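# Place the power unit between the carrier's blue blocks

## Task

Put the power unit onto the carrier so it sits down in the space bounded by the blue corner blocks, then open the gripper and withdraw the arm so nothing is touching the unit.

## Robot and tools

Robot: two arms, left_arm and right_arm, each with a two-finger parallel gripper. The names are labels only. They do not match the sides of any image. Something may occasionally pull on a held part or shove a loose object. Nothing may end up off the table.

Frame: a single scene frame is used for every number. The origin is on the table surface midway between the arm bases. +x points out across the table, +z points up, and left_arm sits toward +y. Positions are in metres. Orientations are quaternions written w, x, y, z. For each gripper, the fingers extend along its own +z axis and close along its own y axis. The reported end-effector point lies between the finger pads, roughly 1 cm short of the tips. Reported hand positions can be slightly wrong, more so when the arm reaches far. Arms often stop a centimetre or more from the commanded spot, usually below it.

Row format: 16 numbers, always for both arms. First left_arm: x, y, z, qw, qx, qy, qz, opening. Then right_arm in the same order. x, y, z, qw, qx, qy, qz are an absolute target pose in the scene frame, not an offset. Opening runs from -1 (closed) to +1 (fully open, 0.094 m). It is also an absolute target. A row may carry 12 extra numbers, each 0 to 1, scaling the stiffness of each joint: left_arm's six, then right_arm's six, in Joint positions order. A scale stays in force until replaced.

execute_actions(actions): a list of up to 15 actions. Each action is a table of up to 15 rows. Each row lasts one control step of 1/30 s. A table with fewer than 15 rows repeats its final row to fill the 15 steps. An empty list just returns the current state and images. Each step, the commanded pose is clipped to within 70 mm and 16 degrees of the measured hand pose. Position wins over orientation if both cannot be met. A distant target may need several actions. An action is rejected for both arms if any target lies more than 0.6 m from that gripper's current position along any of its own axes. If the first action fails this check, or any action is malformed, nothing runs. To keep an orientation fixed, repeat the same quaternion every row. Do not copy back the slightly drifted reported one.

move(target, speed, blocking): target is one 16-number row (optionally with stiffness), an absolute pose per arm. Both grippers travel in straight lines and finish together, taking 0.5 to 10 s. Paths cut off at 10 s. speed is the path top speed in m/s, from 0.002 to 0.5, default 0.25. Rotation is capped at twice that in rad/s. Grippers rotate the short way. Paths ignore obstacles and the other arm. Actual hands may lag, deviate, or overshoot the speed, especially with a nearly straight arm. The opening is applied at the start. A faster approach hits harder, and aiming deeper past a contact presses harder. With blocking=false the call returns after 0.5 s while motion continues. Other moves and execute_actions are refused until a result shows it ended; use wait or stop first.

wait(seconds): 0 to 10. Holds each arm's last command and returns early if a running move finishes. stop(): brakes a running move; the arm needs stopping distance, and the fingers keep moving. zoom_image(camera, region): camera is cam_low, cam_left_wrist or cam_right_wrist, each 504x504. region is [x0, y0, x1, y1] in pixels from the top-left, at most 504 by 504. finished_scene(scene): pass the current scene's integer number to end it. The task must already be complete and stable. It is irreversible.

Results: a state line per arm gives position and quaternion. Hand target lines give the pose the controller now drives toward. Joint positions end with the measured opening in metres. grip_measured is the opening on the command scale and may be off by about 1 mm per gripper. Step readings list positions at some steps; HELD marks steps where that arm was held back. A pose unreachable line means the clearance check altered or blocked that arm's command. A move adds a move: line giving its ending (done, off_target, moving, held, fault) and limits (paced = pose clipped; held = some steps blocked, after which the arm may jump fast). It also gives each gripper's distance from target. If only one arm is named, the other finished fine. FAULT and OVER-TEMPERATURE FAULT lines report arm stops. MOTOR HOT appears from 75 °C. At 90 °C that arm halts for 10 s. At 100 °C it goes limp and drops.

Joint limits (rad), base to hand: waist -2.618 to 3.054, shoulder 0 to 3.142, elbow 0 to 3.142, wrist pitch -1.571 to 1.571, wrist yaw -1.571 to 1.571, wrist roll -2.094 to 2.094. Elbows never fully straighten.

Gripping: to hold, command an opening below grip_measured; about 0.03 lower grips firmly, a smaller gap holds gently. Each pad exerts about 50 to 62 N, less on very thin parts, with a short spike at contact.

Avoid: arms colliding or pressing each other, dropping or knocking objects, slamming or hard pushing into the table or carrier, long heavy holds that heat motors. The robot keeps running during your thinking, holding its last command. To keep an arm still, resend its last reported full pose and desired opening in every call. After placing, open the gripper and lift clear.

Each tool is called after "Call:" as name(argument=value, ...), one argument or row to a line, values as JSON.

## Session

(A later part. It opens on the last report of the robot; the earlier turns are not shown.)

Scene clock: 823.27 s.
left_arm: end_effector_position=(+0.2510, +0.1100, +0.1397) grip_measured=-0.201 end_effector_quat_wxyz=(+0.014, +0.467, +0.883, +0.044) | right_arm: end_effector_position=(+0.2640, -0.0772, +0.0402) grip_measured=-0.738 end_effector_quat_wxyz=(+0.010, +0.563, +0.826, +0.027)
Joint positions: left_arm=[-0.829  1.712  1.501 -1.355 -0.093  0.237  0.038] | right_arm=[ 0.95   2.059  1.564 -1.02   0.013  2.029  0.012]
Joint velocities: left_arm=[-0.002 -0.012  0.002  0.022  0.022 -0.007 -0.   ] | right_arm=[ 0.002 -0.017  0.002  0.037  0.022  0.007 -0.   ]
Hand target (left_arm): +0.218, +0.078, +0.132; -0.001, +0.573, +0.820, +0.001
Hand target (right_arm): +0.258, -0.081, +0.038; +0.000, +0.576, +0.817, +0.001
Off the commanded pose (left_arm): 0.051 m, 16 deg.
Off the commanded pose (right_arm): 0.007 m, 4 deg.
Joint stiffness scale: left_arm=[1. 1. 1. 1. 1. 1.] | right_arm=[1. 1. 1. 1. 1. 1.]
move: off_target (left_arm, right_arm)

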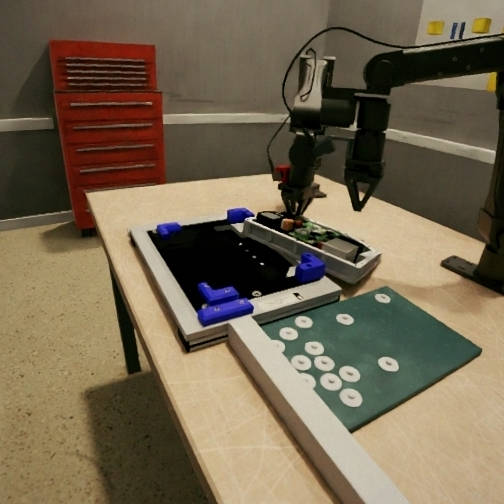

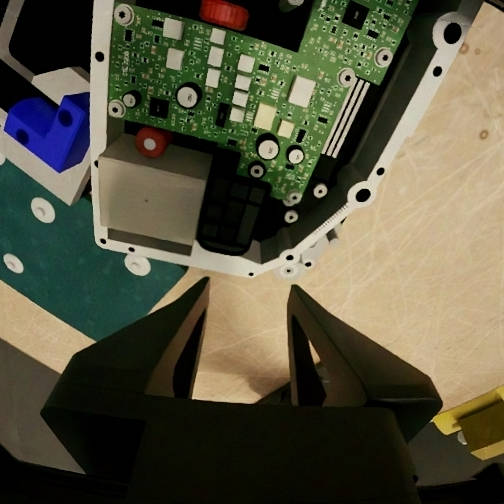

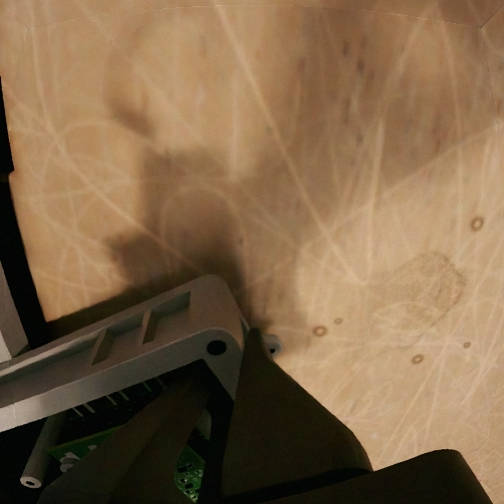

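Call:
execute_actions(
  actions=[
    [[0.27,0.14,0.15,0,0.3,0.954,0,-0.2, 0.262,-0.078,0.04,0,0.576,0.817,0,-0.2]],
    [[0.27,0.14,0.15,0,0.3,0.954,0,-0.2, 0.262,-0.078,0.09,0,0.576,0.817,0,-0.2]],
    [[0.27,0.14,0.15,0,0.3,0.954,0,-0.2, 0.262,-0.078,0.10,0,0.3,0.954,0,-0.2]],
    [[0.27,0.14,0.15,0,0.3,0.954,0,-0.2, 0.262,-0.078,0.10,0,0.05,0.998,0,-0.2]],
    [[0.27,0.14,0.15,0,0.3,0.954,0,-0.2, 0.262,-0.078,0.10,0,-0.2,0.98,0,-0.2]],
    [[0.27,0.14,0.15,0,0.3,0.954,0,-0.2, 0.262,-0.078,0.10,0,-0.43,0.9,0,-0.2]],
    [[0.27,0.14,0.15,0,0.3,0.954,0,-0.2, 0.262,-0.078,0.10,0,-0.64,0.766,0,-0.2]],
    [[0.27,0.14,0.15,0,0.3,0.954,0,-0.2, 0.262,-0.078,0.10,0,-0.817,0.576,0,-0.2]],
    [[0.27,0.14,0.15,0,0.3,0.954,0,-0.2, 0.262,-0.078,0.10,0,-0.817,0.576,0,-0.2]],
    [[0.27,0.14,0.15,0,0.3,0.954,0,-0.2, 0.262,-0.078,0.10,0,-0.817,0.576,0,-0.2]],
  ],
)

Scene clock: 852.27 s.
left_arm: end_effector_position=(+0.2673, +0.1469, +0.1428) grip_measured=-0.201 end_effector_quat_wxyz=(-0.010, +0.299, +0.954, +0.007) | right_arm: end_effector_position=(+0.2598, -0.0793, +0.0961) grip_measured=-0.202 end_effector_quat_wxyz=(+0.003, +0.816, -0.578, +0.001)
Joint positions: left_arm=[-0.652  1.711  1.515 -1.398 -0.008  0.048  0.038] | right_arm=[ 0.949  2.07   1.807 -1.313  0.003 -1.078  0.038]
Joint velocities: left_arm=[-0.017 -0.002 -0.007  0.022 -0.095 -0.007 -0.001] | right_arm=[-0.002  0.002 -0.007 -0.051  0.007  0.007 -0.001]
Hand target (left_arm): +0.270, +0.140, +0.150; +0.000, +0.300, +0.954, -0.000
Hand target (right_arm): +0.262, -0.078, +0.100; -0.000, +0.817, -0.576, +0.000
Off the commanded pose (left_arm): 0.010 m, 1 deg.
Off the commanded pose (right_arm): 0.005 m, 0 deg.
Joint stiffness scale: left_arm=[1. 1. 1. 1. 1. 1.] | right_arm=[1. 1. 1. 1. 1. 1.]
Step readings (end_effector_position; steps 1 to 15: 1st action; 16 to 30: 2nd action; 31 to 45: 3rd action; 46 to 60: 4th action; 61 to 75: 5th action; 76 to 90: 6th action; 91 to 105: 7th action; 106 to 120: 8th action; 121 to 135: 9th action; 136 to 150: 10th action):
0: left_arm (+0.2514, +0.1101, +0.1396) | right_arm (+0.2640, -0.0772, +0.0402)
1: left_arm (+0.2526, +0.1129, +0.1398) | right_arm (+0.2643, -0.0769, +0.0406)
2: left_arm (+0.2538, +0.1175, +0.1395) | right_arm (+0.2637, -0.0768, +0.0413)
4: left_arm (+0.2631, +0.1339, +0.1394) | right_arm (+0.2613, -0.0782, +0.0416)
8: left_arm (+0.2705, +0.1518, +0.1393) | right_arm (+0.2608, -0.0781, +0.0418)
15: left_arm (+0.2661, +0.1492, +0.1393) | right_arm (+0.2609, -0.0780, +0.0423)
16: left_arm (+0.2659, +0.1490, +0.1397) | right_arm (+0.2607, -0.0783, +0.0463)
17: left_arm (+0.2661, +0.1487, +0.1403) | right_arm (+0.2610, -0.0779, +0.0521)
19: left_arm (+0.2669, +0.1477, +0.1418) | right_arm (+0.2662, -0.0722, +0.0688)
23: left_arm (+0.2675, +0.1470, +0.1428) | right_arm (+0.2711, -0.0668, +0.0898)
30: left_arm (+0.2673, +0.1469, +0.1428) | right_arm (+0.2653, -0.0732, +0.0902)
31: left_arm (+0.2673, +0.1469, +0.1428) | right_arm (+0.2647, -0.0738, +0.0902)
32: left_arm (+0.2673, +0.1469, +0.1428) | right_arm (+0.2643, -0.0743, +0.0902)
34: left_arm (+0.2673, +0.1469, +0.1428) | right_arm (+0.2633, -0.0753, +0.0902)
38: left_arm (+0.2673, +0.1469, +0.1428) | right_arm (+0.2622, -0.0766, +0.0917)
45: left_arm (+0.2673, +0.1469, +0.1428) | right_arm (+0.2626, -0.0762, +0.0960)
46: left_arm (+0.2673, +0.1469, +0.1428) | right_arm (+0.2626, -0.0762, +0.0961)
47: left_arm (+0.2673, +0.1469, +0.1428) | right_arm (+0.2626, -0.0762, +0.0961)
49: left_arm (+0.2673, +0.1469, +0.1428) | right_arm (+0.2625, -0.0762, +0.0961)
53: left_arm (+0.2673, +0.1469, +0.1428) | right_arm (+0.2623, -0.0765, +0.0961)
60: left_arm (+0.2673, +0.1469, +0.1428) | right_arm (+0.2612, -0.0776, +0.0961)
61: left_arm (+0.2673, +0.1469, +0.1428) | right_arm (+0.2611, -0.0778, +0.0961)
62: left_arm (+0.2673, +0.1469, +0.1428) | right_arm (+0.2611, -0.0778, +0.0961)
64: left_arm (+0.2673, +0.1469, +0.1428) | right_arm (+0.2611, -0.0778, +0.0961)
68: left_arm (+0.2673, +0.1469, +0.1428) | right_arm (+0.2611, -0.0778, +0.0961)
75: left_arm (+0.2673, +0.1469, +0.1428) | right_arm (+0.2606, -0.0783, +0.0961)
76: left_arm (+0.2673, +0.1469, +0.1428) | right_arm (+0.2605, -0.0785, +0.0961)
77: left_arm (+0.2673, +0.1469, +0.1428) | right_arm (+0.2605, -0.0785, +0.0961)
79: left_arm (+0.2673, +0.1469, +0.1428) | right_arm (+0.2605, -0.0785, +0.0961)
83: left_arm (+0.2673, +0.1469, +0.1428) | right_arm (+0.2605, -0.0785, +0.0961)
90: left_arm (+0.2673, +0.1469, +0.1428) | right_arm (+0.2601, -0.0788, +0.0961)
91: left_arm (+0.2673, +0.1469, +0.1428) | right_arm (+0.2601, -0.0789, +0.0961)
92: left_arm (+0.2673, +0.1469, +0.1428) | right_arm (+0.2601, -0.0789, +0.0961)
94: left_arm (+0.2673, +0.1469, +0.1428) | right_arm (+0.2601, -0.0789, +0.0961)
98: left_arm (+0.2673, +0.1469, +0.1428) | right_arm (+0.2601, -0.0789, +0.0961)
105: left_arm (+0.2673, +0.1469, +0.1428) | right_arm (+0.2600, -0.0790, +0.0961)
106: left_arm (+0.2673, +0.1469, +0.1428) | right_arm (+0.2600, -0.0791, +0.0961)
107: left_arm (+0.2673, +0.1469, +0.1428) | right_arm (+0.2600, -0.0791, +0.0961)
109: left_arm (+0.2673, +0.1469, +0.1428) | right_arm (+0.2600, -0.0791, +0.0961)
113: left_arm (+0.2673, +0.1469, +0.1428) | right_arm (+0.2600, -0.0791, +0.0961)
120: left_arm (+0.2673, +0.1469, +0.1428) | right_arm (+0.2600, -0.0791, +0.0961)
121: left_arm (+0.2673, +0.1469, +0.1428) | right_arm (+0.2600, -0.0791, +0.0961)
122: left_arm (+0.2673, +0.1469, +0.1428) | right_arm (+0.2600, -0.0791, +0.0961)
124: left_arm (+0.2673, +0.1469, +0.1428) | right_arm (+0.2599, -0.0792, +0.0961)
128: left_arm (+0.2673, +0.1469, +0.1428) | right_arm (+0.2599, -0.0792, +0.0961)
135: left_arm (+0.2673, +0.1469, +0.1428) | right_arm (+0.2598, -0.0793, +0.0961)
136: left_arm (+0.2673, +0.1469, +0.1428) | right_arm (+0.2598, -0.0793, +0.0961)
137: left_arm (+0.2673, +0.1469, +0.1428) | right_arm (+0.2598, -0.0793, +0.0961)
139: left_arm (+0.2673, +0.1469, +0.1428) | right_arm (+0.2598, -0.0793, +0.0961)
143: left_arm (+0.2673, +0.1469, +0.1428) | right_arm (+0.2598, -0.0793, +0.0961)
150: end_effector_position above

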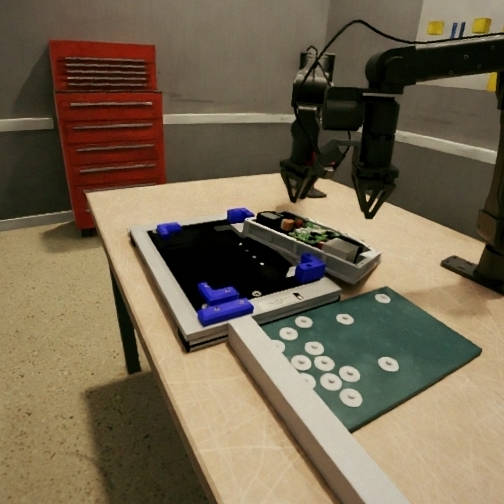

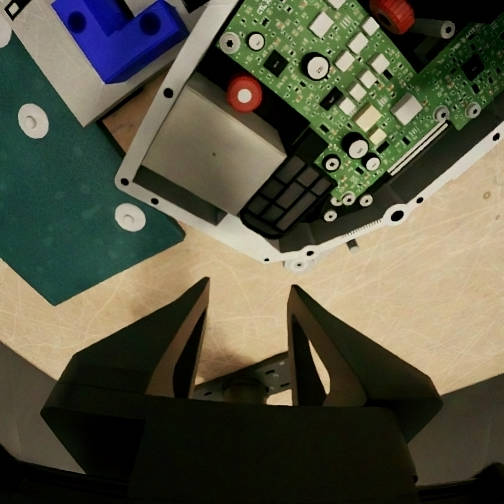

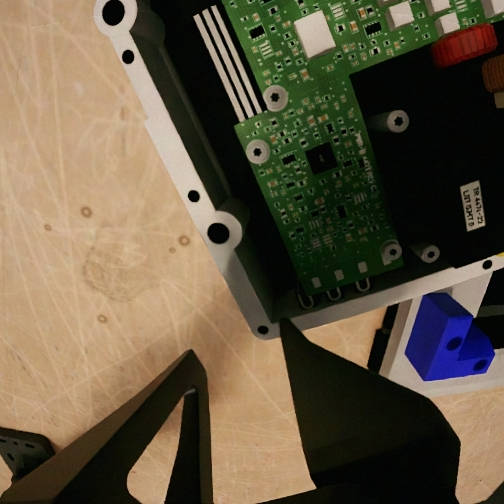

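Call:
move(
  target=[0.27,0.14,0.15,0,0.3,0.954,0,-0.2, 0.257,-0.075,0.03,0,-0.817,0.576,0,-0.2],
  speed=0.04,
)

Call:
move(
  target=[0.215,0.075,0.12,0,0.576,0.817,0,-0.2, 0.258,-0.076,0.036,0,-0.817,0.576,0,-1],
  speed=0.08,
)

Scene clock: 861.87 s.
left_arm: end_effector_position=(+0.2673, +0.1469, +0.1428) grip_measured=-0.201 end_effector_quat_wxyz=(-0.010, +0.299, +0.954, +0.007) | right_arm: end_effector_position=(+0.2602, -0.0782, +0.0388) grip_measured=-0.202 end_effector_quat_wxyz=(-0.003, +0.816, -0.578, +0.002)
Joint positions: left_arm=[-0.652  1.711  1.515 -1.398 -0.008  0.048  0.038] | right_arm=[ 0.951  2.093  1.612 -1.083  0.003 -1.076  0.038]
Joint velocities: left_arm=[-0.002  0.007  0.007 -0.066 -0.007 -0.037  0.001] | right_arm=[ 0.022 -0.012 -0.002 -0.007  0.007 -0.022 -0.001]
Hand target (left_arm): +0.270, +0.140, +0.150; +0.000, +0.300, +0.954, -0.000
Hand target (right_arm): +0.257, -0.075, +0.030; +0.000, +0.817, -0.576, +0.000
Off the commanded pose (left_arm): 0.010 m, 1 deg.
Off the commanded pose (right_arm): 0.010 m, 0 deg.
Joint stiffness scale: left_arm=[1. 1. 1. 1. 1. 1.] | right_arm=[1. 1. 1. 1. 1. 1.]
move: done

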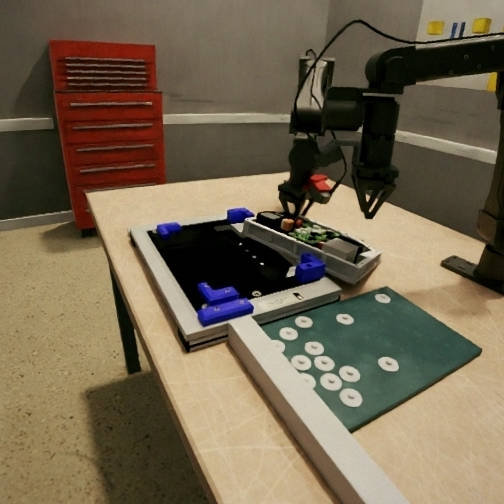

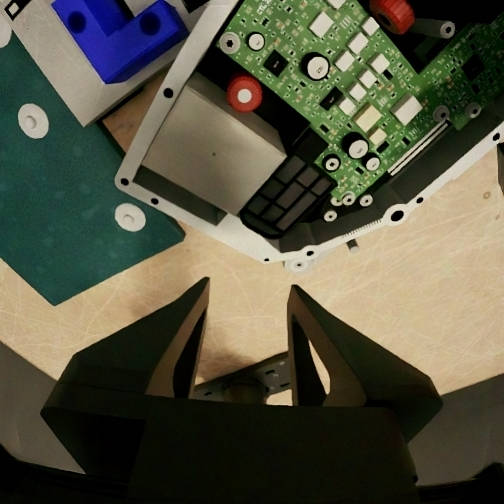

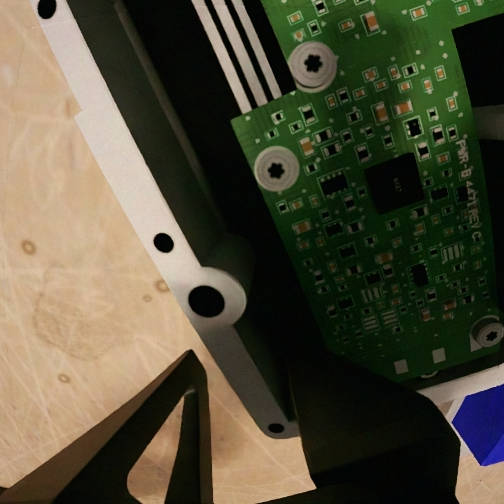

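Scene clock: 866.60 s.
left_arm: end_effector_position=(+0.2559, +0.1196, +0.1272) grip_measured=-0.201 end_effector_quat_wxyz=(+0.023, +0.411, +0.908, +0.078) | right_arm: end_effector_position=(+0.2626, -0.0759, +0.0388) grip_measured=-0.725 end_effector_quat_wxyz=(-0.010, +0.823, -0.568, +0.009)
Joint positions: left_arm=[-0.835  1.711  1.444 -1.31  -0.162  0.107  0.038] | right_arm=[ 0.956  2.092  1.61  -1.067  0.015 -1.095  0.013]
Joint velocities: left_arm=[-0.007  0.017 -0.002 -0.007 -0.007 -0.051  0.001] | right_arm=[-0.002 -0.017  0.002  0.022  0.007 -0.037 -0.   ]
Hand target (left_arm): +0.255, +0.118, +0.127; +0.022, +0.416, +0.906, +0.076
Hand target (right_arm): +0.258, -0.076, +0.036; +0.000, +0.817, -0.576, +0.000
Off the commanded pose (left_arm): 0.061 m, 24 deg; orientation clipped at the last step of the last action.
Off the commanded pose (right_arm): 0.005 m, 2 deg.
Joint stiffness scale: left_arm=[1. 1. 1. 1. 1. 1.] | right_arm=[1. 1. 1. 1. 1. 1.]
move: held (left_arm, right_arm); limits=paced,held; held on 7 of 142 steps (right_arm, left_arm), including the last (right_arm, left_arm)
pose unreachable (left arm): on one or more control steps of this call, first in action 0 (counted from 0), this arm could not follow its commanded pose, so it was not sent that pose on those steps. On the call's last step it was still not sent that pose. It may still have moved: this result reports where it is.
cause: the commanded pose would bring a part of the arm too close to another arm (this arm's wrist (the part past joint 4) and the other arm's forearm (the part past joint 3)).
pose unreachable (right arm): on one or more control steps of this call, first in action 0 (counted from 0), this arm could not follow its commanded pose, so it was not sent that pose on those steps. On the call's last step it was still not sent that pose. It may still have moved: this result reports where it is.
cause: the commanded pose would bring a part of the arm too close to another arm (this arm's forearm (the part past joint 3) and the other arm's wrist (the part past joint 4)).

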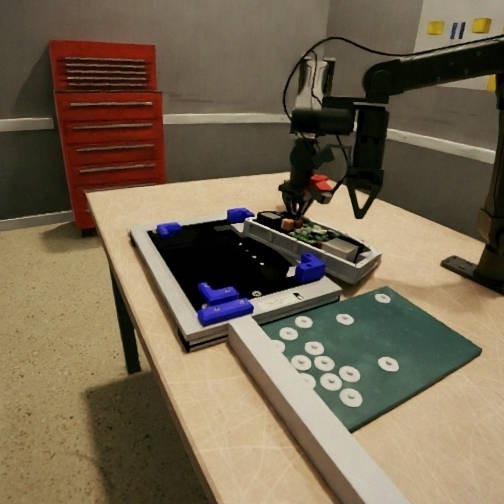

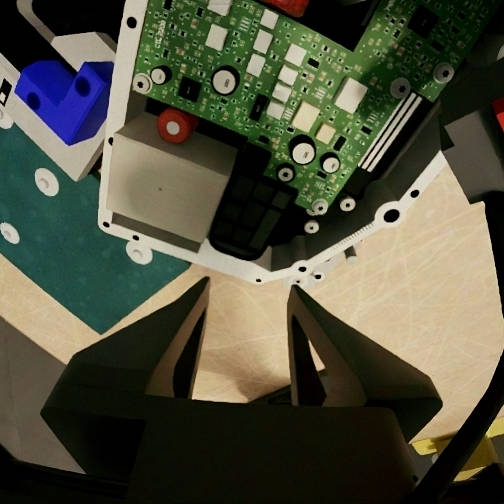

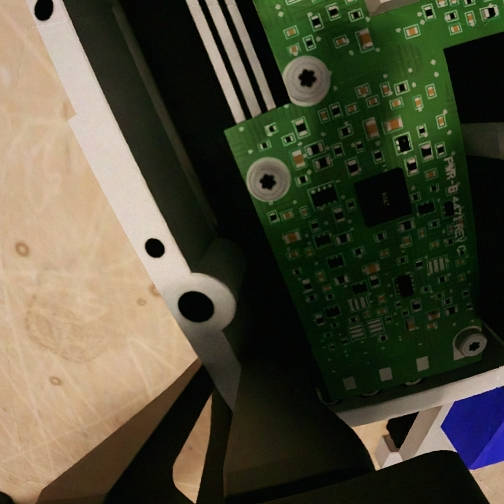

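Call:
move(
  target=[0.287,0.183,0.11,0.197,-0.167,0.965,0.034,-0.3, 0.260,-0.076,0.037,0,-0.817,0.576,0,-1],
  speed=0.1,
)

Scene clock: 887.67 s.
left_arm: end_effector_position=(+0.2841, +0.1766, +0.1045) grip_measured=-0.298 end_effector_quat_wxyz=(+0.182, -0.154, +0.971, +0.035) | right_arm: end_effector_position=(+0.2629, -0.0762, +0.0388) grip_measured=-0.725 end_effector_quat_wxyz=(-0.010, +0.824, -0.566, +0.010)
Joint positions: left_arm=[-0.712  1.487  1.077 -0.941 -0.304 -0.899  0.033] | right_arm=[ 0.956  2.092  1.61  -1.067  0.017 -1.1    0.013]
Joint velocities: left_arm=[-0.002 -0.012 -0.007  0.037 -0.022  0.007 -0.001] | right_arm=[-0.007 -0.012 -0.022 -0.051  0.007 -0.007  0.   ]
Hand target (left_arm): +0.287, +0.183, +0.110; +0.198, -0.166, +0.965, +0.034
Hand target (right_arm): +0.260, -0.076, +0.037; -0.000, +0.817, -0.576, +0.000
Off the commanded pose (left_arm): 0.009 m, 2 deg.
Off the commanded pose (right_arm): 0.003 m, 2 deg.
Joint stiffness scale: left_arm=[1. 1. 1. 1. 1. 1.] | right_arm=[1. 1. 1. 1. 1. 1.]
move: done

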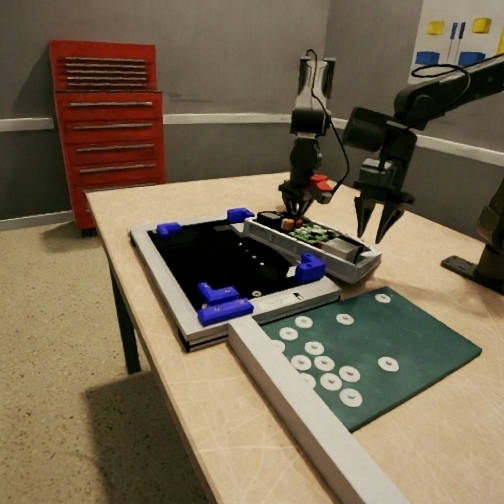

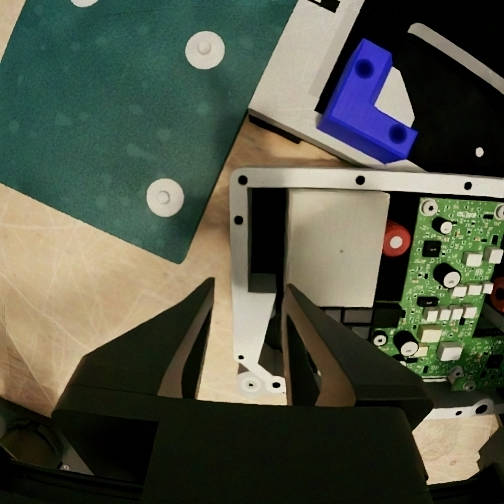

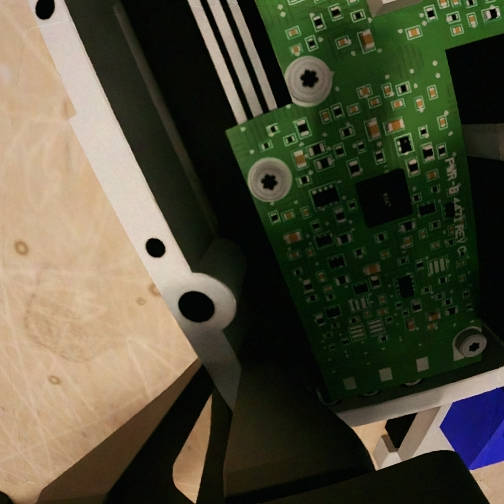

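Call:
move(
  target=[0.305,0.187,0.08,0.197,-0.167,0.965,0.034,-0.35, 0.260,-0.076,0.037,0,-0.817,0.576,0,-1],
  speed=0.05,
)

Scene clock: 893.17 s.
left_arm: end_effector_position=(+0.3021, +0.1836, +0.0847) grip_measured=-0.349 end_effector_quat_wxyz=(+0.194, -0.166, +0.966, +0.030) | right_arm: end_effector_position=(+0.2629, -0.0762, +0.0388) grip_measured=-0.725 end_effector_quat_wxyz=(-0.010, +0.824, -0.566, +0.010)
Joint positions: left_arm=[-0.659  1.525  1.023 -0.811 -0.304 -0.867  0.031] | right_arm=[ 0.956  2.092  1.61  -1.067  0.018 -1.1    0.013]
Joint velocities: left_arm=[-0.002  0.002 -0.007 -0.081 -0.051 -0.007 -0.001] | right_arm=[-0.002  0.002 -0.002 -0.007  0.007 -0.066 -0.   ]
Hand target (left_arm): +0.305, +0.187, +0.080; +0.197, -0.167, +0.965, +0.034
Hand target (right_arm): +0.260, -0.076, +0.037; -0.000, +0.817, -0.576, +0.000
Off the commanded pose (left_arm): 0.006 m, 1 deg.
Off the commanded pose (right_arm): 0.003 m, 2 deg.
Joint stiffness scale: left_arm=[1. 1. 1. 1. 1. 1.] | right_arm=[1. 1. 1. 1. 1. 1.]
move: done

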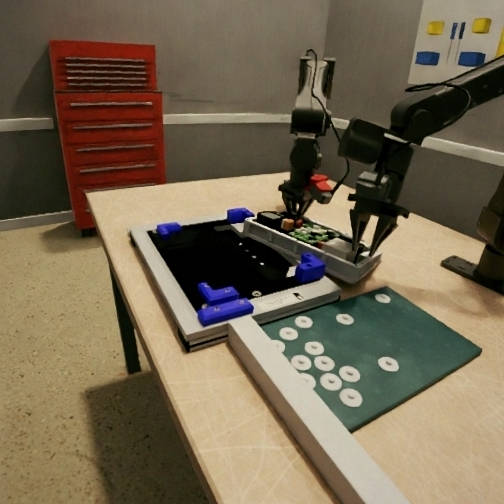

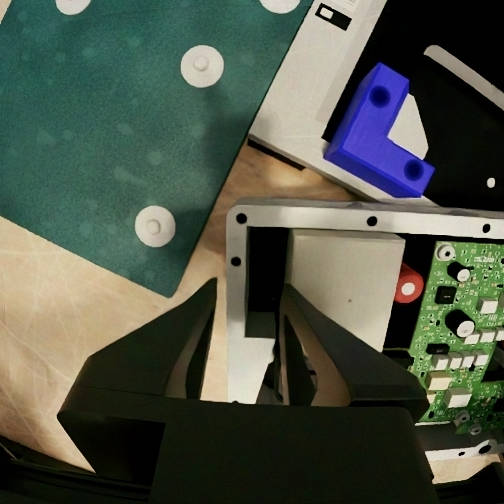

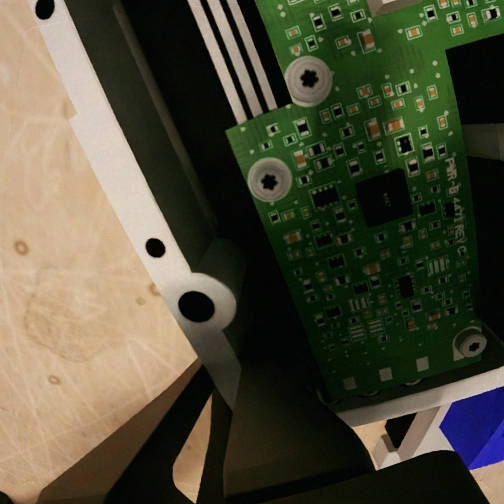

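Call:
move(
  target=[0.313,0.190,0.035,0.197,-0.167,0.965,0.034,-0.35, 0.260,-0.076,0.037,0,-0.817,0.576,0,-1],
  speed=0.03,
)

Call:
move(
  target=[0.313,0.190,0.042,0.197,-0.167,0.965,0.034,-1, 0.260,-0.076,0.037,0,-0.817,0.576,0,-1],
  speed=0.03,
)

Call:
move(
  target=[0.30,0.19,0.13,0.197,-0.167,0.965,0.034,-1, 0.247,-0.076,0.125,0,-0.817,0.576,0,-1],
  speed=0.03,
)

Scene clock: 902.60 s.
left_arm: end_effector_position=(+0.3029, +0.1953, +0.0432) grip_measured=-0.349 end_effector_quat_wxyz=(+0.184, -0.163, +0.968, +0.049) | right_arm: end_effector_position=(+0.2630, -0.0762, +0.0388) grip_measured=-0.725 end_effector_quat_wxyz=(-0.010, +0.824, -0.566, +0.010)
Joint positions: left_arm=[-0.63   1.595  0.923 -0.674 -0.312 -0.835  0.031] | right_arm=[ 0.956  2.092  1.61  -1.067  0.018 -1.101  0.013]
Joint velocities: left_arm=[-0.017 -0.007 -0.007 -0.066 -0.066  0.007 -0.001] | right_arm=[ 0.007 -0.002  0.012 -0.022 -0.007 -0.051 -0.   ]
Hand target (left_arm): +0.313, +0.190, +0.036; +0.197, -0.167, +0.965, +0.035
Hand target (right_arm): +0.260, -0.076, +0.037; -0.000, +0.817, -0.576, +0.000
Off the commanded pose (left_arm): 0.014 m, 2 deg.
Off the commanded pose (right_arm): 0.004 m, 2 deg.
Joint stiffness scale: left_arm=[1. 1. 1. 1. 1. 1.] | right_arm=[1. 1. 1. 1. 1. 1.]
move: off_target (left_arm)

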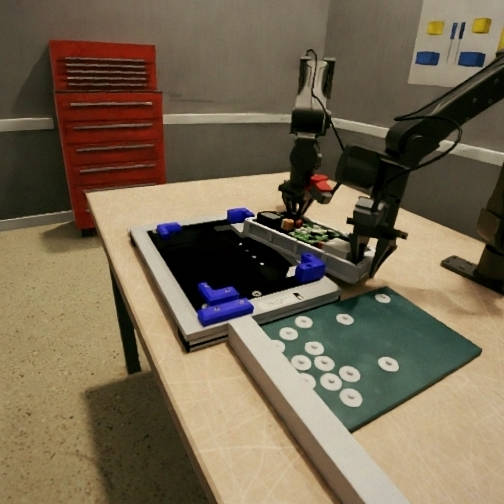

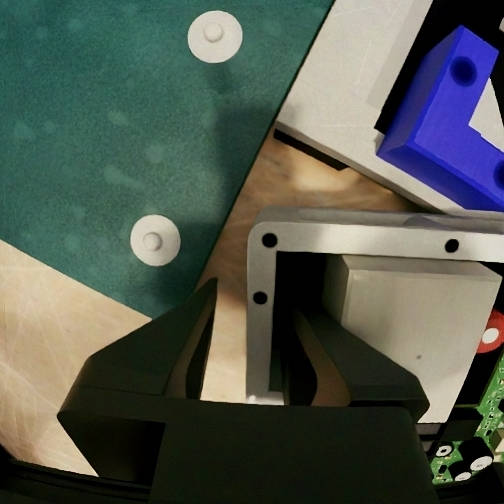

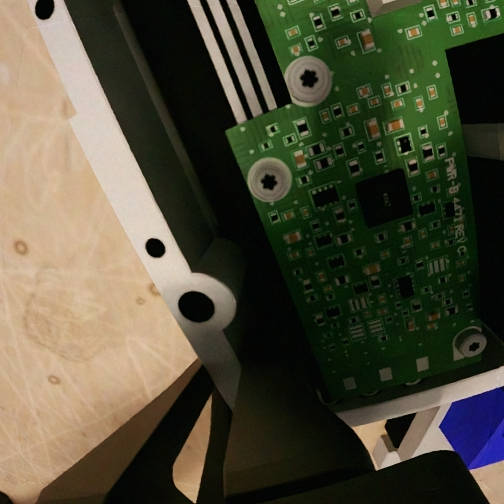

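Scene clock: 903.53 s.
left_arm: end_effector_position=(+0.3073, +0.1908, +0.0435) grip_measured=-0.780 end_effector_quat_wxyz=(+0.187, -0.188, +0.964, +0.028) | right_arm: end_effector_position=(+0.2628, -0.0753, +0.0389) grip_measured=-0.725 end_effector_quat_wxyz=(-0.011, +0.823, -0.568, +0.011)
Joint positions: left_arm=[-0.623  1.595  0.923 -0.648 -0.288 -0.879  0.01 ] | right_arm=[ 0.957  2.092  1.61  -1.065  0.018 -1.094  0.013]
Joint velocities: left_arm=[-0.012 -0.012 -0.017 -0.051  0.037  0.051 -0.   ] | right_arm=[-0.007 -0.007 -0.012 -0.051  0.007 -0.007 -0.   ]
Hand target (left_arm): +0.313, +0.190, +0.042; +0.197, -0.168, +0.965, +0.034
Hand target (right_arm): +0.260, -0.076, +0.037; -0.001, +0.817, -0.576, +0.000
Off the commanded pose (left_arm): 0.006 m, 3 deg.
Off the commanded pose (right_arm): 0.003 m, 2 deg.
Joint stiffness scale: left_arm=[1. 1. 1. 1. 1. 1.] | right_arm=[1. 1. 1. 1. 1. 1.]
move: off_target (left_arm)

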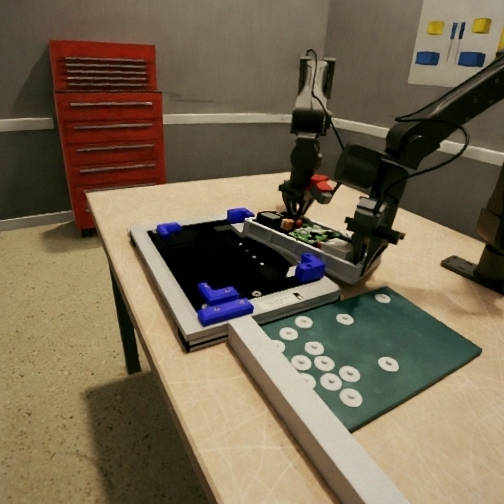

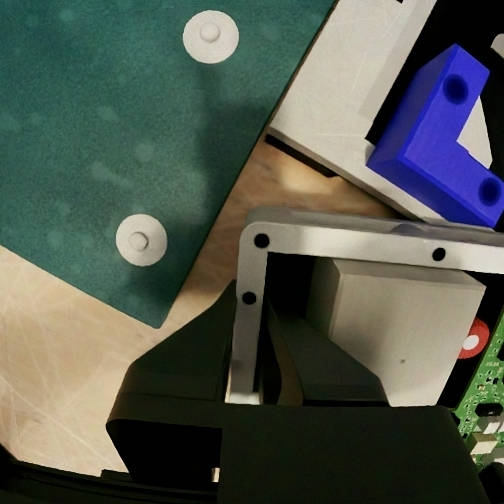

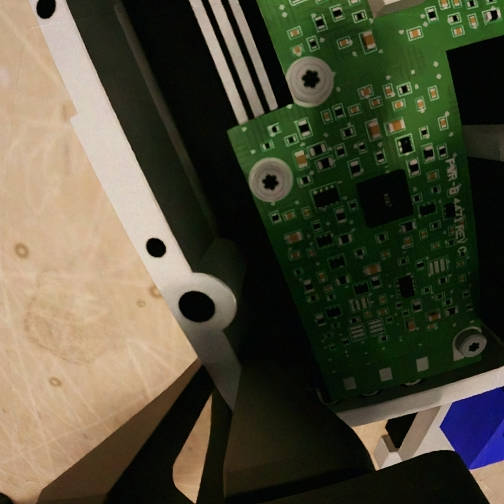

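Scene clock: 906.77 s.
left_arm: end_effector_position=(+0.2809, +0.1924, +0.0942) grip_measured=-0.804 end_effector_quat_wxyz=(+0.130, -0.194, +0.972, +0.033) | right_arm: end_effector_position=(+0.2406, -0.0749, +0.0953) grip_measured=-0.761 end_effector_quat_wxyz=(+0.026, +0.827, -0.561, -0.023)
Joint positions: left_arm=[-0.624  1.52   1.093 -0.991 -0.222 -0.909  0.009] | right_arm=[ 0.974  2.085  1.824 -1.367 -0.04  -1.095  0.011]
Joint velocities: left_arm=[-0.012 -0.007  0.027  0.007 -0.022  0.007  0.   ] | right_arm=[-0.032  0.002  0.017  0.037 -0.037 -0.022  0.   ]
Hand target (left_arm): +0.297, +0.191, +0.130; +0.196, -0.170, +0.965, +0.033
Hand target (right_arm): +0.246, -0.076, +0.124; -0.001, +0.817, -0.576, -0.001
Off the commanded pose (left_arm): 0.041 m, 8 deg.
Off the commanded pose (right_arm): 0.030 m, 5 deg.
Joint stiffness scale: left_arm=[1. 1. 1. 1. 1. 1.] | right_arm=[1. 1. 1. 1. 1. 1.]
move: off_target (left_arm, right_arm)

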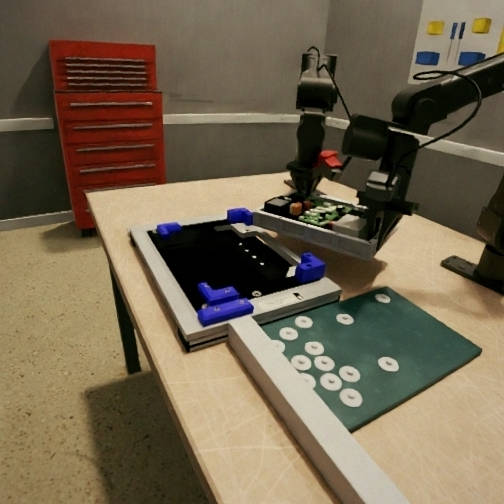

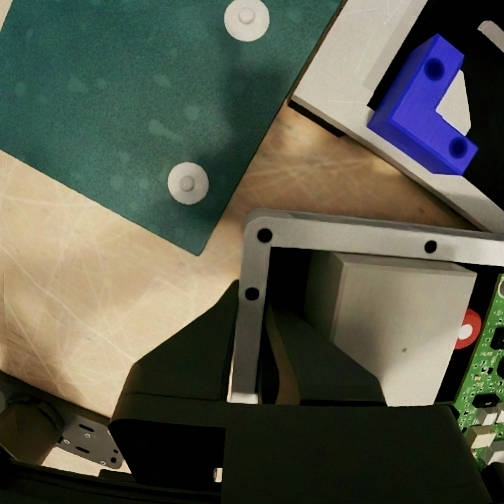

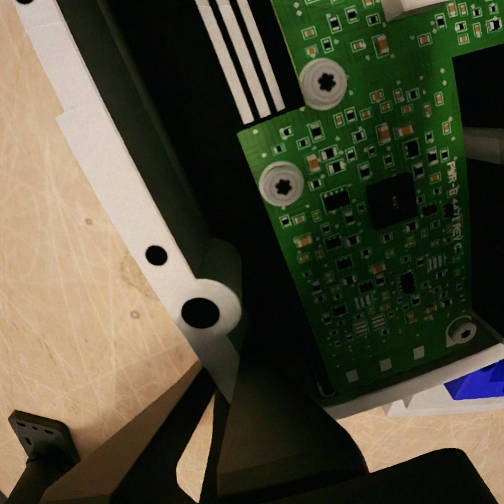

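Call:
move(
  target=[0.40,0.170,0.14,0.2,0,0.98,0,-1, 0.274,-0.068,0.135,0,-0.7071,0.7071,0,-1],
  speed=0.03,
)

Call:
move(
  target=[0.50,0.170,0.14,0.25,0,0.968,0,-1, 0.374,-0.068,0.135,0,-0.7071,0.7071,0,-1],
  speed=0.03,
)

Scene clock: 924.43 s.
left_arm: end_effector_position=(+0.3744, +0.1798, +0.1084) grip_measured=-0.805 end_effector_quat_wxyz=(+0.135, -0.035, +0.990, +0.004) | right_arm: end_effector_position=(+0.2533, -0.0638, +0.1144) grip_measured=-0.767 end_effector_quat_wxyz=(+0.033, +0.728, -0.684, -0.020)
Joint positions: left_arm=[-0.481  1.781  1.427 -0.972 -0.118 -0.444  0.009] | right_arm=[ 0.967  2.175  2.039 -1.5   -0.043 -0.784  0.011]
Joint velocities: left_arm=[ 0.017  0.002 -0.002 -0.007  0.066  0.037 -0.   ] | right_arm=[ 0.002  0.022 -0.007  0.037  0.051  0.007 -0.   ]
Hand target (left_arm): +0.397, +0.173, +0.143; +0.200, -0.002, +0.980, +0.002
Hand target (right_arm): +0.273, -0.069, +0.135; -0.001, +0.707, -0.707, -0.001
Off the commanded pose (left_arm): 0.042 m, 9 deg.
Off the commanded pose (right_arm): 0.029 m, 6 deg.
Joint stiffness scale: left_arm=[1. 1. 1. 1. 1. 1.] | right_arm=[1. 1. 1. 1. 1. 1.]
move: off_target (left_arm, right_arm)

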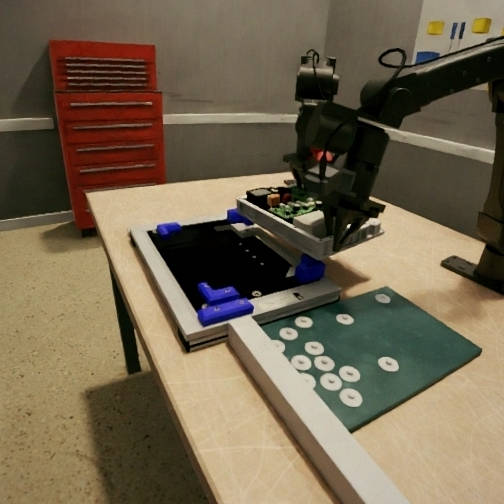

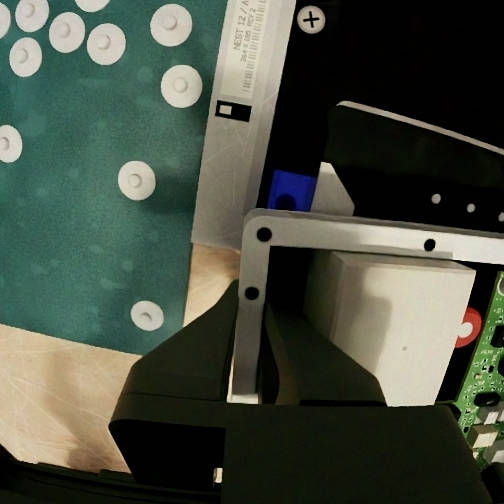

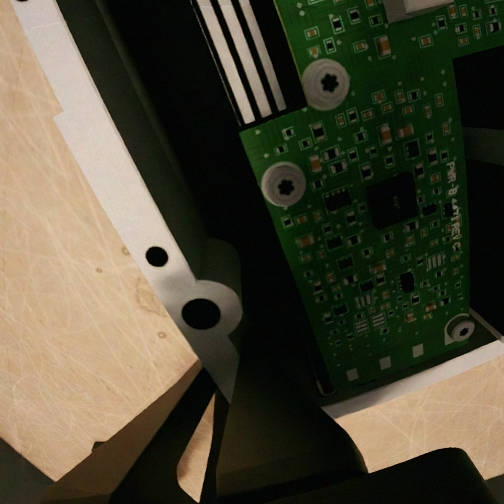

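Scene clock: 929.07 s.
left_arm: end_effector_position=(+0.4736, +0.1812, +0.1022) grip_measured=-0.808 end_effector_quat_wxyz=(+0.183, -0.035, +0.982, +0.008) | right_arm: end_effector_position=(+0.3529, -0.0652, +0.0951) grip_measured=-0.769 end_effector_quat_wxyz=(-0.004, +0.727, -0.686, -0.003)
Joint positions: left_arm=[-0.407  2.067  1.762 -0.924 -0.138 -0.362  0.009] | right_arm=[ 0.82   2.474  2.481 -1.569 -0.007 -0.926  0.011]
Joint velocities: left_arm=[-0.007  0.007 -0.007 -0.022 -0.007  0.037  0.001] | right_arm=[ 0.002  0.017  0.007  0.007  0.095  0.095 -0.   ]
Hand target (left_arm): +0.496, +0.173, +0.143; +0.250, -0.002, +0.968, +0.002
Hand target (right_arm): +0.372, -0.071, +0.135; -0.060, +0.707, -0.705, +0.007
Off the commanded pose (left_arm): 0.047 m, 9 deg.
Off the commanded pose (right_arm): 0.045 m, 3 deg.
Joint stiffness scale: left_arm=[1. 1. 1. 1. 1. 1.] | right_arm=[1. 1. 1. 1. 1. 1.]
joint sent to its limit (right arm) — the command would take joint 4 (wrist pitch) past its lower limit, so that joint was sent only as far as its limit.
move: off_target (left_arm, right_arm)

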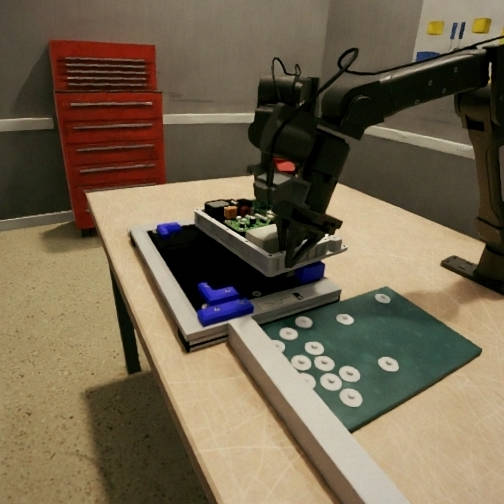

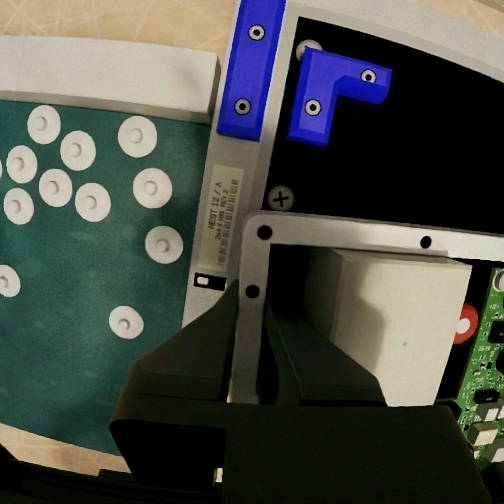

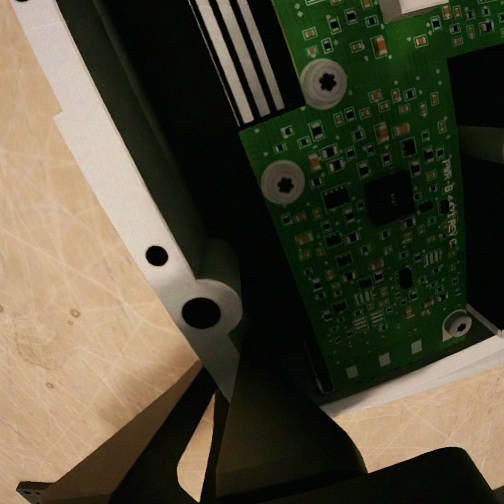

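Call:
move(
  target=[0.535,0.155,0.15,0.28,0,0.96,0,-1, 0.41,-0.083,0.15,0.04,-0.7071,0.7071,0,-1],
  speed=0.02,
)

Scene clock: 942.23 s.
left_arm: end_effector_position=(+0.5088, +0.1697, +0.1090) grip_measured=-0.809 end_effector_quat_wxyz=(+0.208, -0.037, +0.977, +0.006) | right_arm: end_effector_position=(+0.3890, -0.0776, +0.1008) grip_measured=-0.773 end_effector_quat_wxyz=(-0.038, +0.727, -0.685, +0.003)
Joint positions: left_arm=[-0.413  2.18   1.946 -0.946 -0.154 -0.365  0.009] | right_arm=[ 0.753  2.527  2.6   -1.568 -0.008 -0.994  0.011]
Joint velocities: left_arm=[-0.002  0.002 -0.007  0.037 -0.022 -0.095 -0.   ] | right_arm=[-0.002  0.002  0.012 -0.022 -0.022 -0.037 -0.001]
Hand target (left_arm): +0.530, +0.157, +0.152; +0.279, -0.002, +0.960, +0.001
Hand target (right_arm): +0.407, -0.086, +0.149; -0.102, +0.705, -0.702, +0.012
Off the commanded pose (left_arm): 0.051 m, 10 deg.
Off the commanded pose (right_arm): 0.054 m, 3 deg.
Joint stiffness scale: left_arm=[1. 1. 1. 1. 1. 1.] | right_arm=[1. 1. 1. 1. 1. 1.]
joint sent to its limit (right arm) — the command would take joint 4 (wrist pitch) past its lower limit, so that joint was sent only as far as its limit.
move: off_target (left_arm, right_arm)

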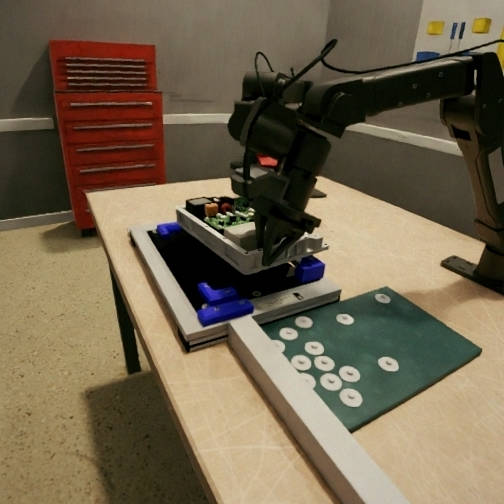

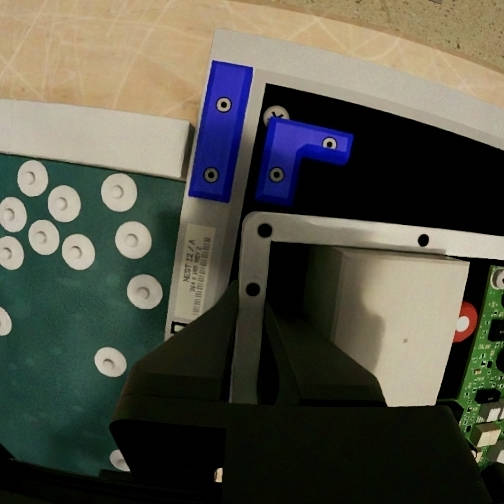

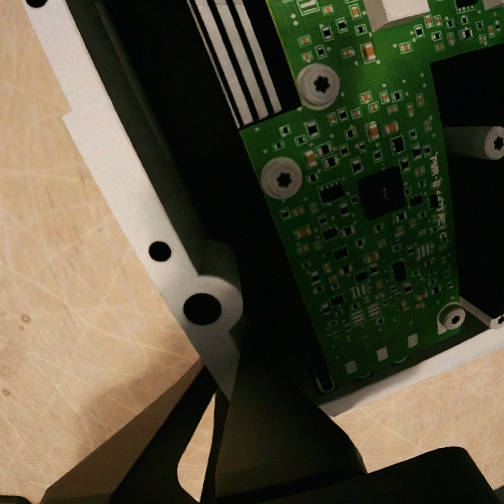

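Call:
move(
  target=[0.565,0.14,0.15,0.3,0,0.954,0,-1, 0.44,-0.098,0.15,0.06,-0.7071,0.7071,0,-1],
  speed=0.02,
)

Scene clock: 956.50 s.
left_arm: end_effector_position=(+0.5396, +0.1561, +0.1066) grip_measured=-0.809 end_effector_quat_wxyz=(+0.226, -0.037, +0.973, +0.006) | right_arm: end_effector_position=(+0.4201, -0.0921, +0.0974) grip_measured=-0.776 end_effector_quat_wxyz=(-0.060, +0.727, -0.684, +0.008)
Joint positions: left_arm=[-0.424  2.305  2.128 -0.968 -0.171 -0.371  0.009] | right_arm=[ 0.693  2.595  2.713 -1.568 -0.012 -1.055  0.011]
Joint velocities: left_arm=[ 0.002  0.007  0.007  0.022  0.007 -0.007 -0.001] | right_arm=[ 0.002 -0.002 -0.007 -0.022  0.007  0.007 -0.001]
Hand target (left_arm): +0.560, +0.143, +0.152; +0.299, -0.003, +0.954, +0.001
Hand target (right_arm): +0.436, -0.101, +0.149; -0.126, +0.703, -0.700, +0.017
Off the commanded pose (left_arm): 0.053 m, 10 deg.
Off the commanded pose (right_arm): 0.057 m, 4 deg.
Joint stiffness scale: left_arm=[1. 1. 1. 1. 1. 1.] | right_arm=[1. 1. 1. 1. 1. 1.]
MOTOR HOT: a motor of the right arm reached 75 °C. Now the hottest motor of the right arm, joint 2 (shoulder), reports 81 °C. The controller's stop level is 90 °C. To cool a motor, set the load down, stop pushing, or move to a pose that needs little force.
joint sent to its limit (right arm) — the command would take joint 4 (wrist pitch) past its lower limit, so that joint was sent only as far as its limit.
move: off_target (left_arm, right_arm)

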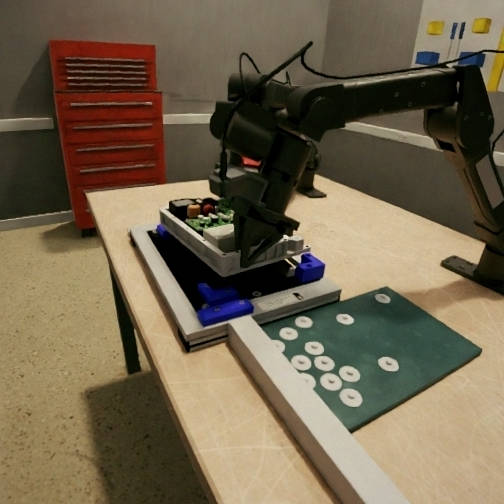

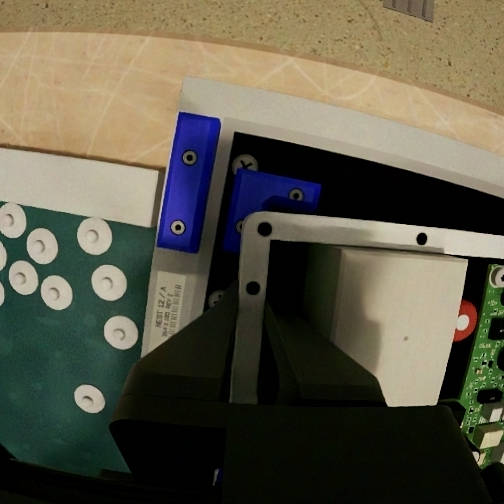

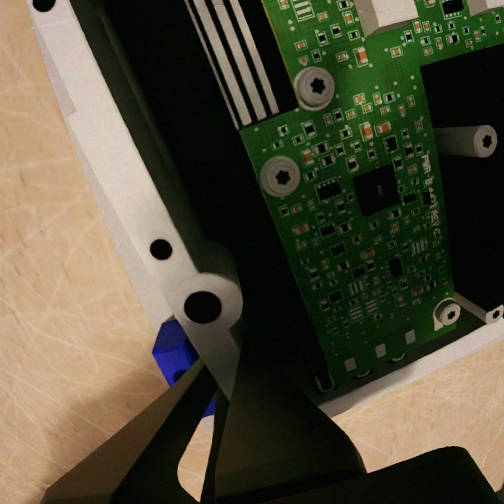

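Call:
move(
  target=[0.54,0.15,0.075,0.23,-0.03,0.973,0,-1, 0.42,-0.094,0.07,0.05,-0.7271,0.685,0,-1],
  speed=0.02,
)

Scene clock: 962.37 s.
left_arm: end_effector_position=(+0.5335, +0.1563, +0.0862) grip_measured=-0.809 end_effector_quat_wxyz=(+0.216, -0.044, +0.975, +0.004) | right_arm: end_effector_position=(+0.4144, -0.0923, +0.0780) grip_measured=-0.776 end_effector_quat_wxyz=(-0.046, +0.731, -0.680, +0.004)
Joint positions: left_arm=[-0.425  2.296  2.041 -0.91  -0.164 -0.388  0.009] | right_arm=[ 0.698  2.55   2.549 -1.478 -0.014 -1.061  0.011]
Joint velocities: left_arm=[ 0.002 -0.022 -0.007 -0.007  0.081 -0.066 -0.   ] | right_arm=[-0.007 -0.002 -0.012  0.037  0.022  0.007 -0.   ]
Hand target (left_arm): +0.540, +0.150, +0.075; +0.228, -0.030, +0.973, +0.001
Hand target (right_arm): +0.420, -0.094, +0.070; -0.049, +0.727, -0.685, -0.000
Off the commanded pose (left_arm): 0.014 m, 2 deg.
Off the commanded pose (right_arm): 0.010 m, 1 deg.
Joint stiffness scale: left_arm=[1. 1. 1. 1. 1. 1.] | right_arm=[1. 1. 1. 1. 1. 1.]
MOTOR HOT: still on. Now the hottest motor of the right arm, joint 2 (shoulder), reports 82 °C; the controller's stop level is 90 °C.
move: off_target (left_arm)

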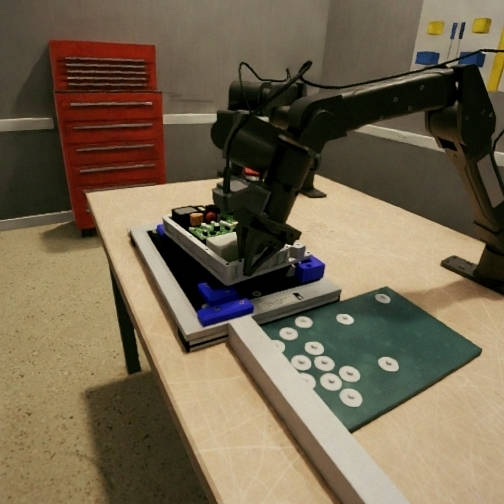

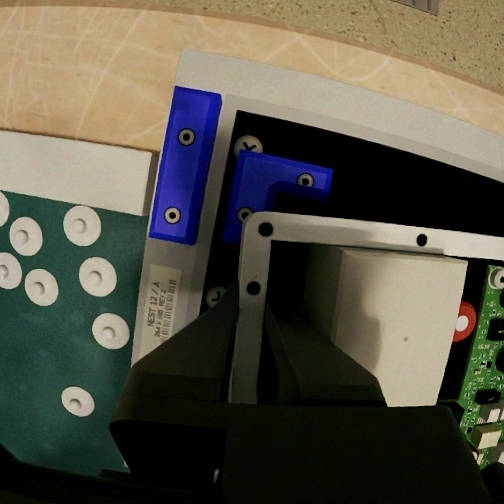

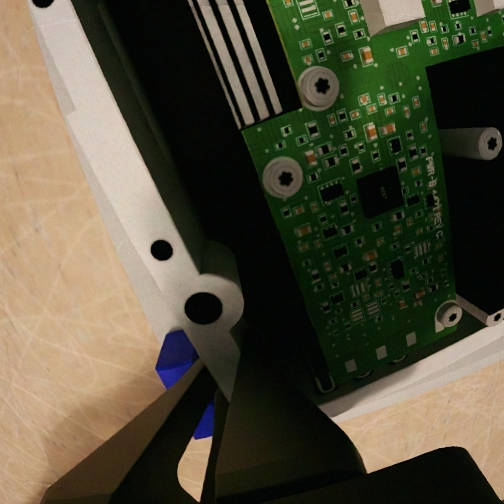

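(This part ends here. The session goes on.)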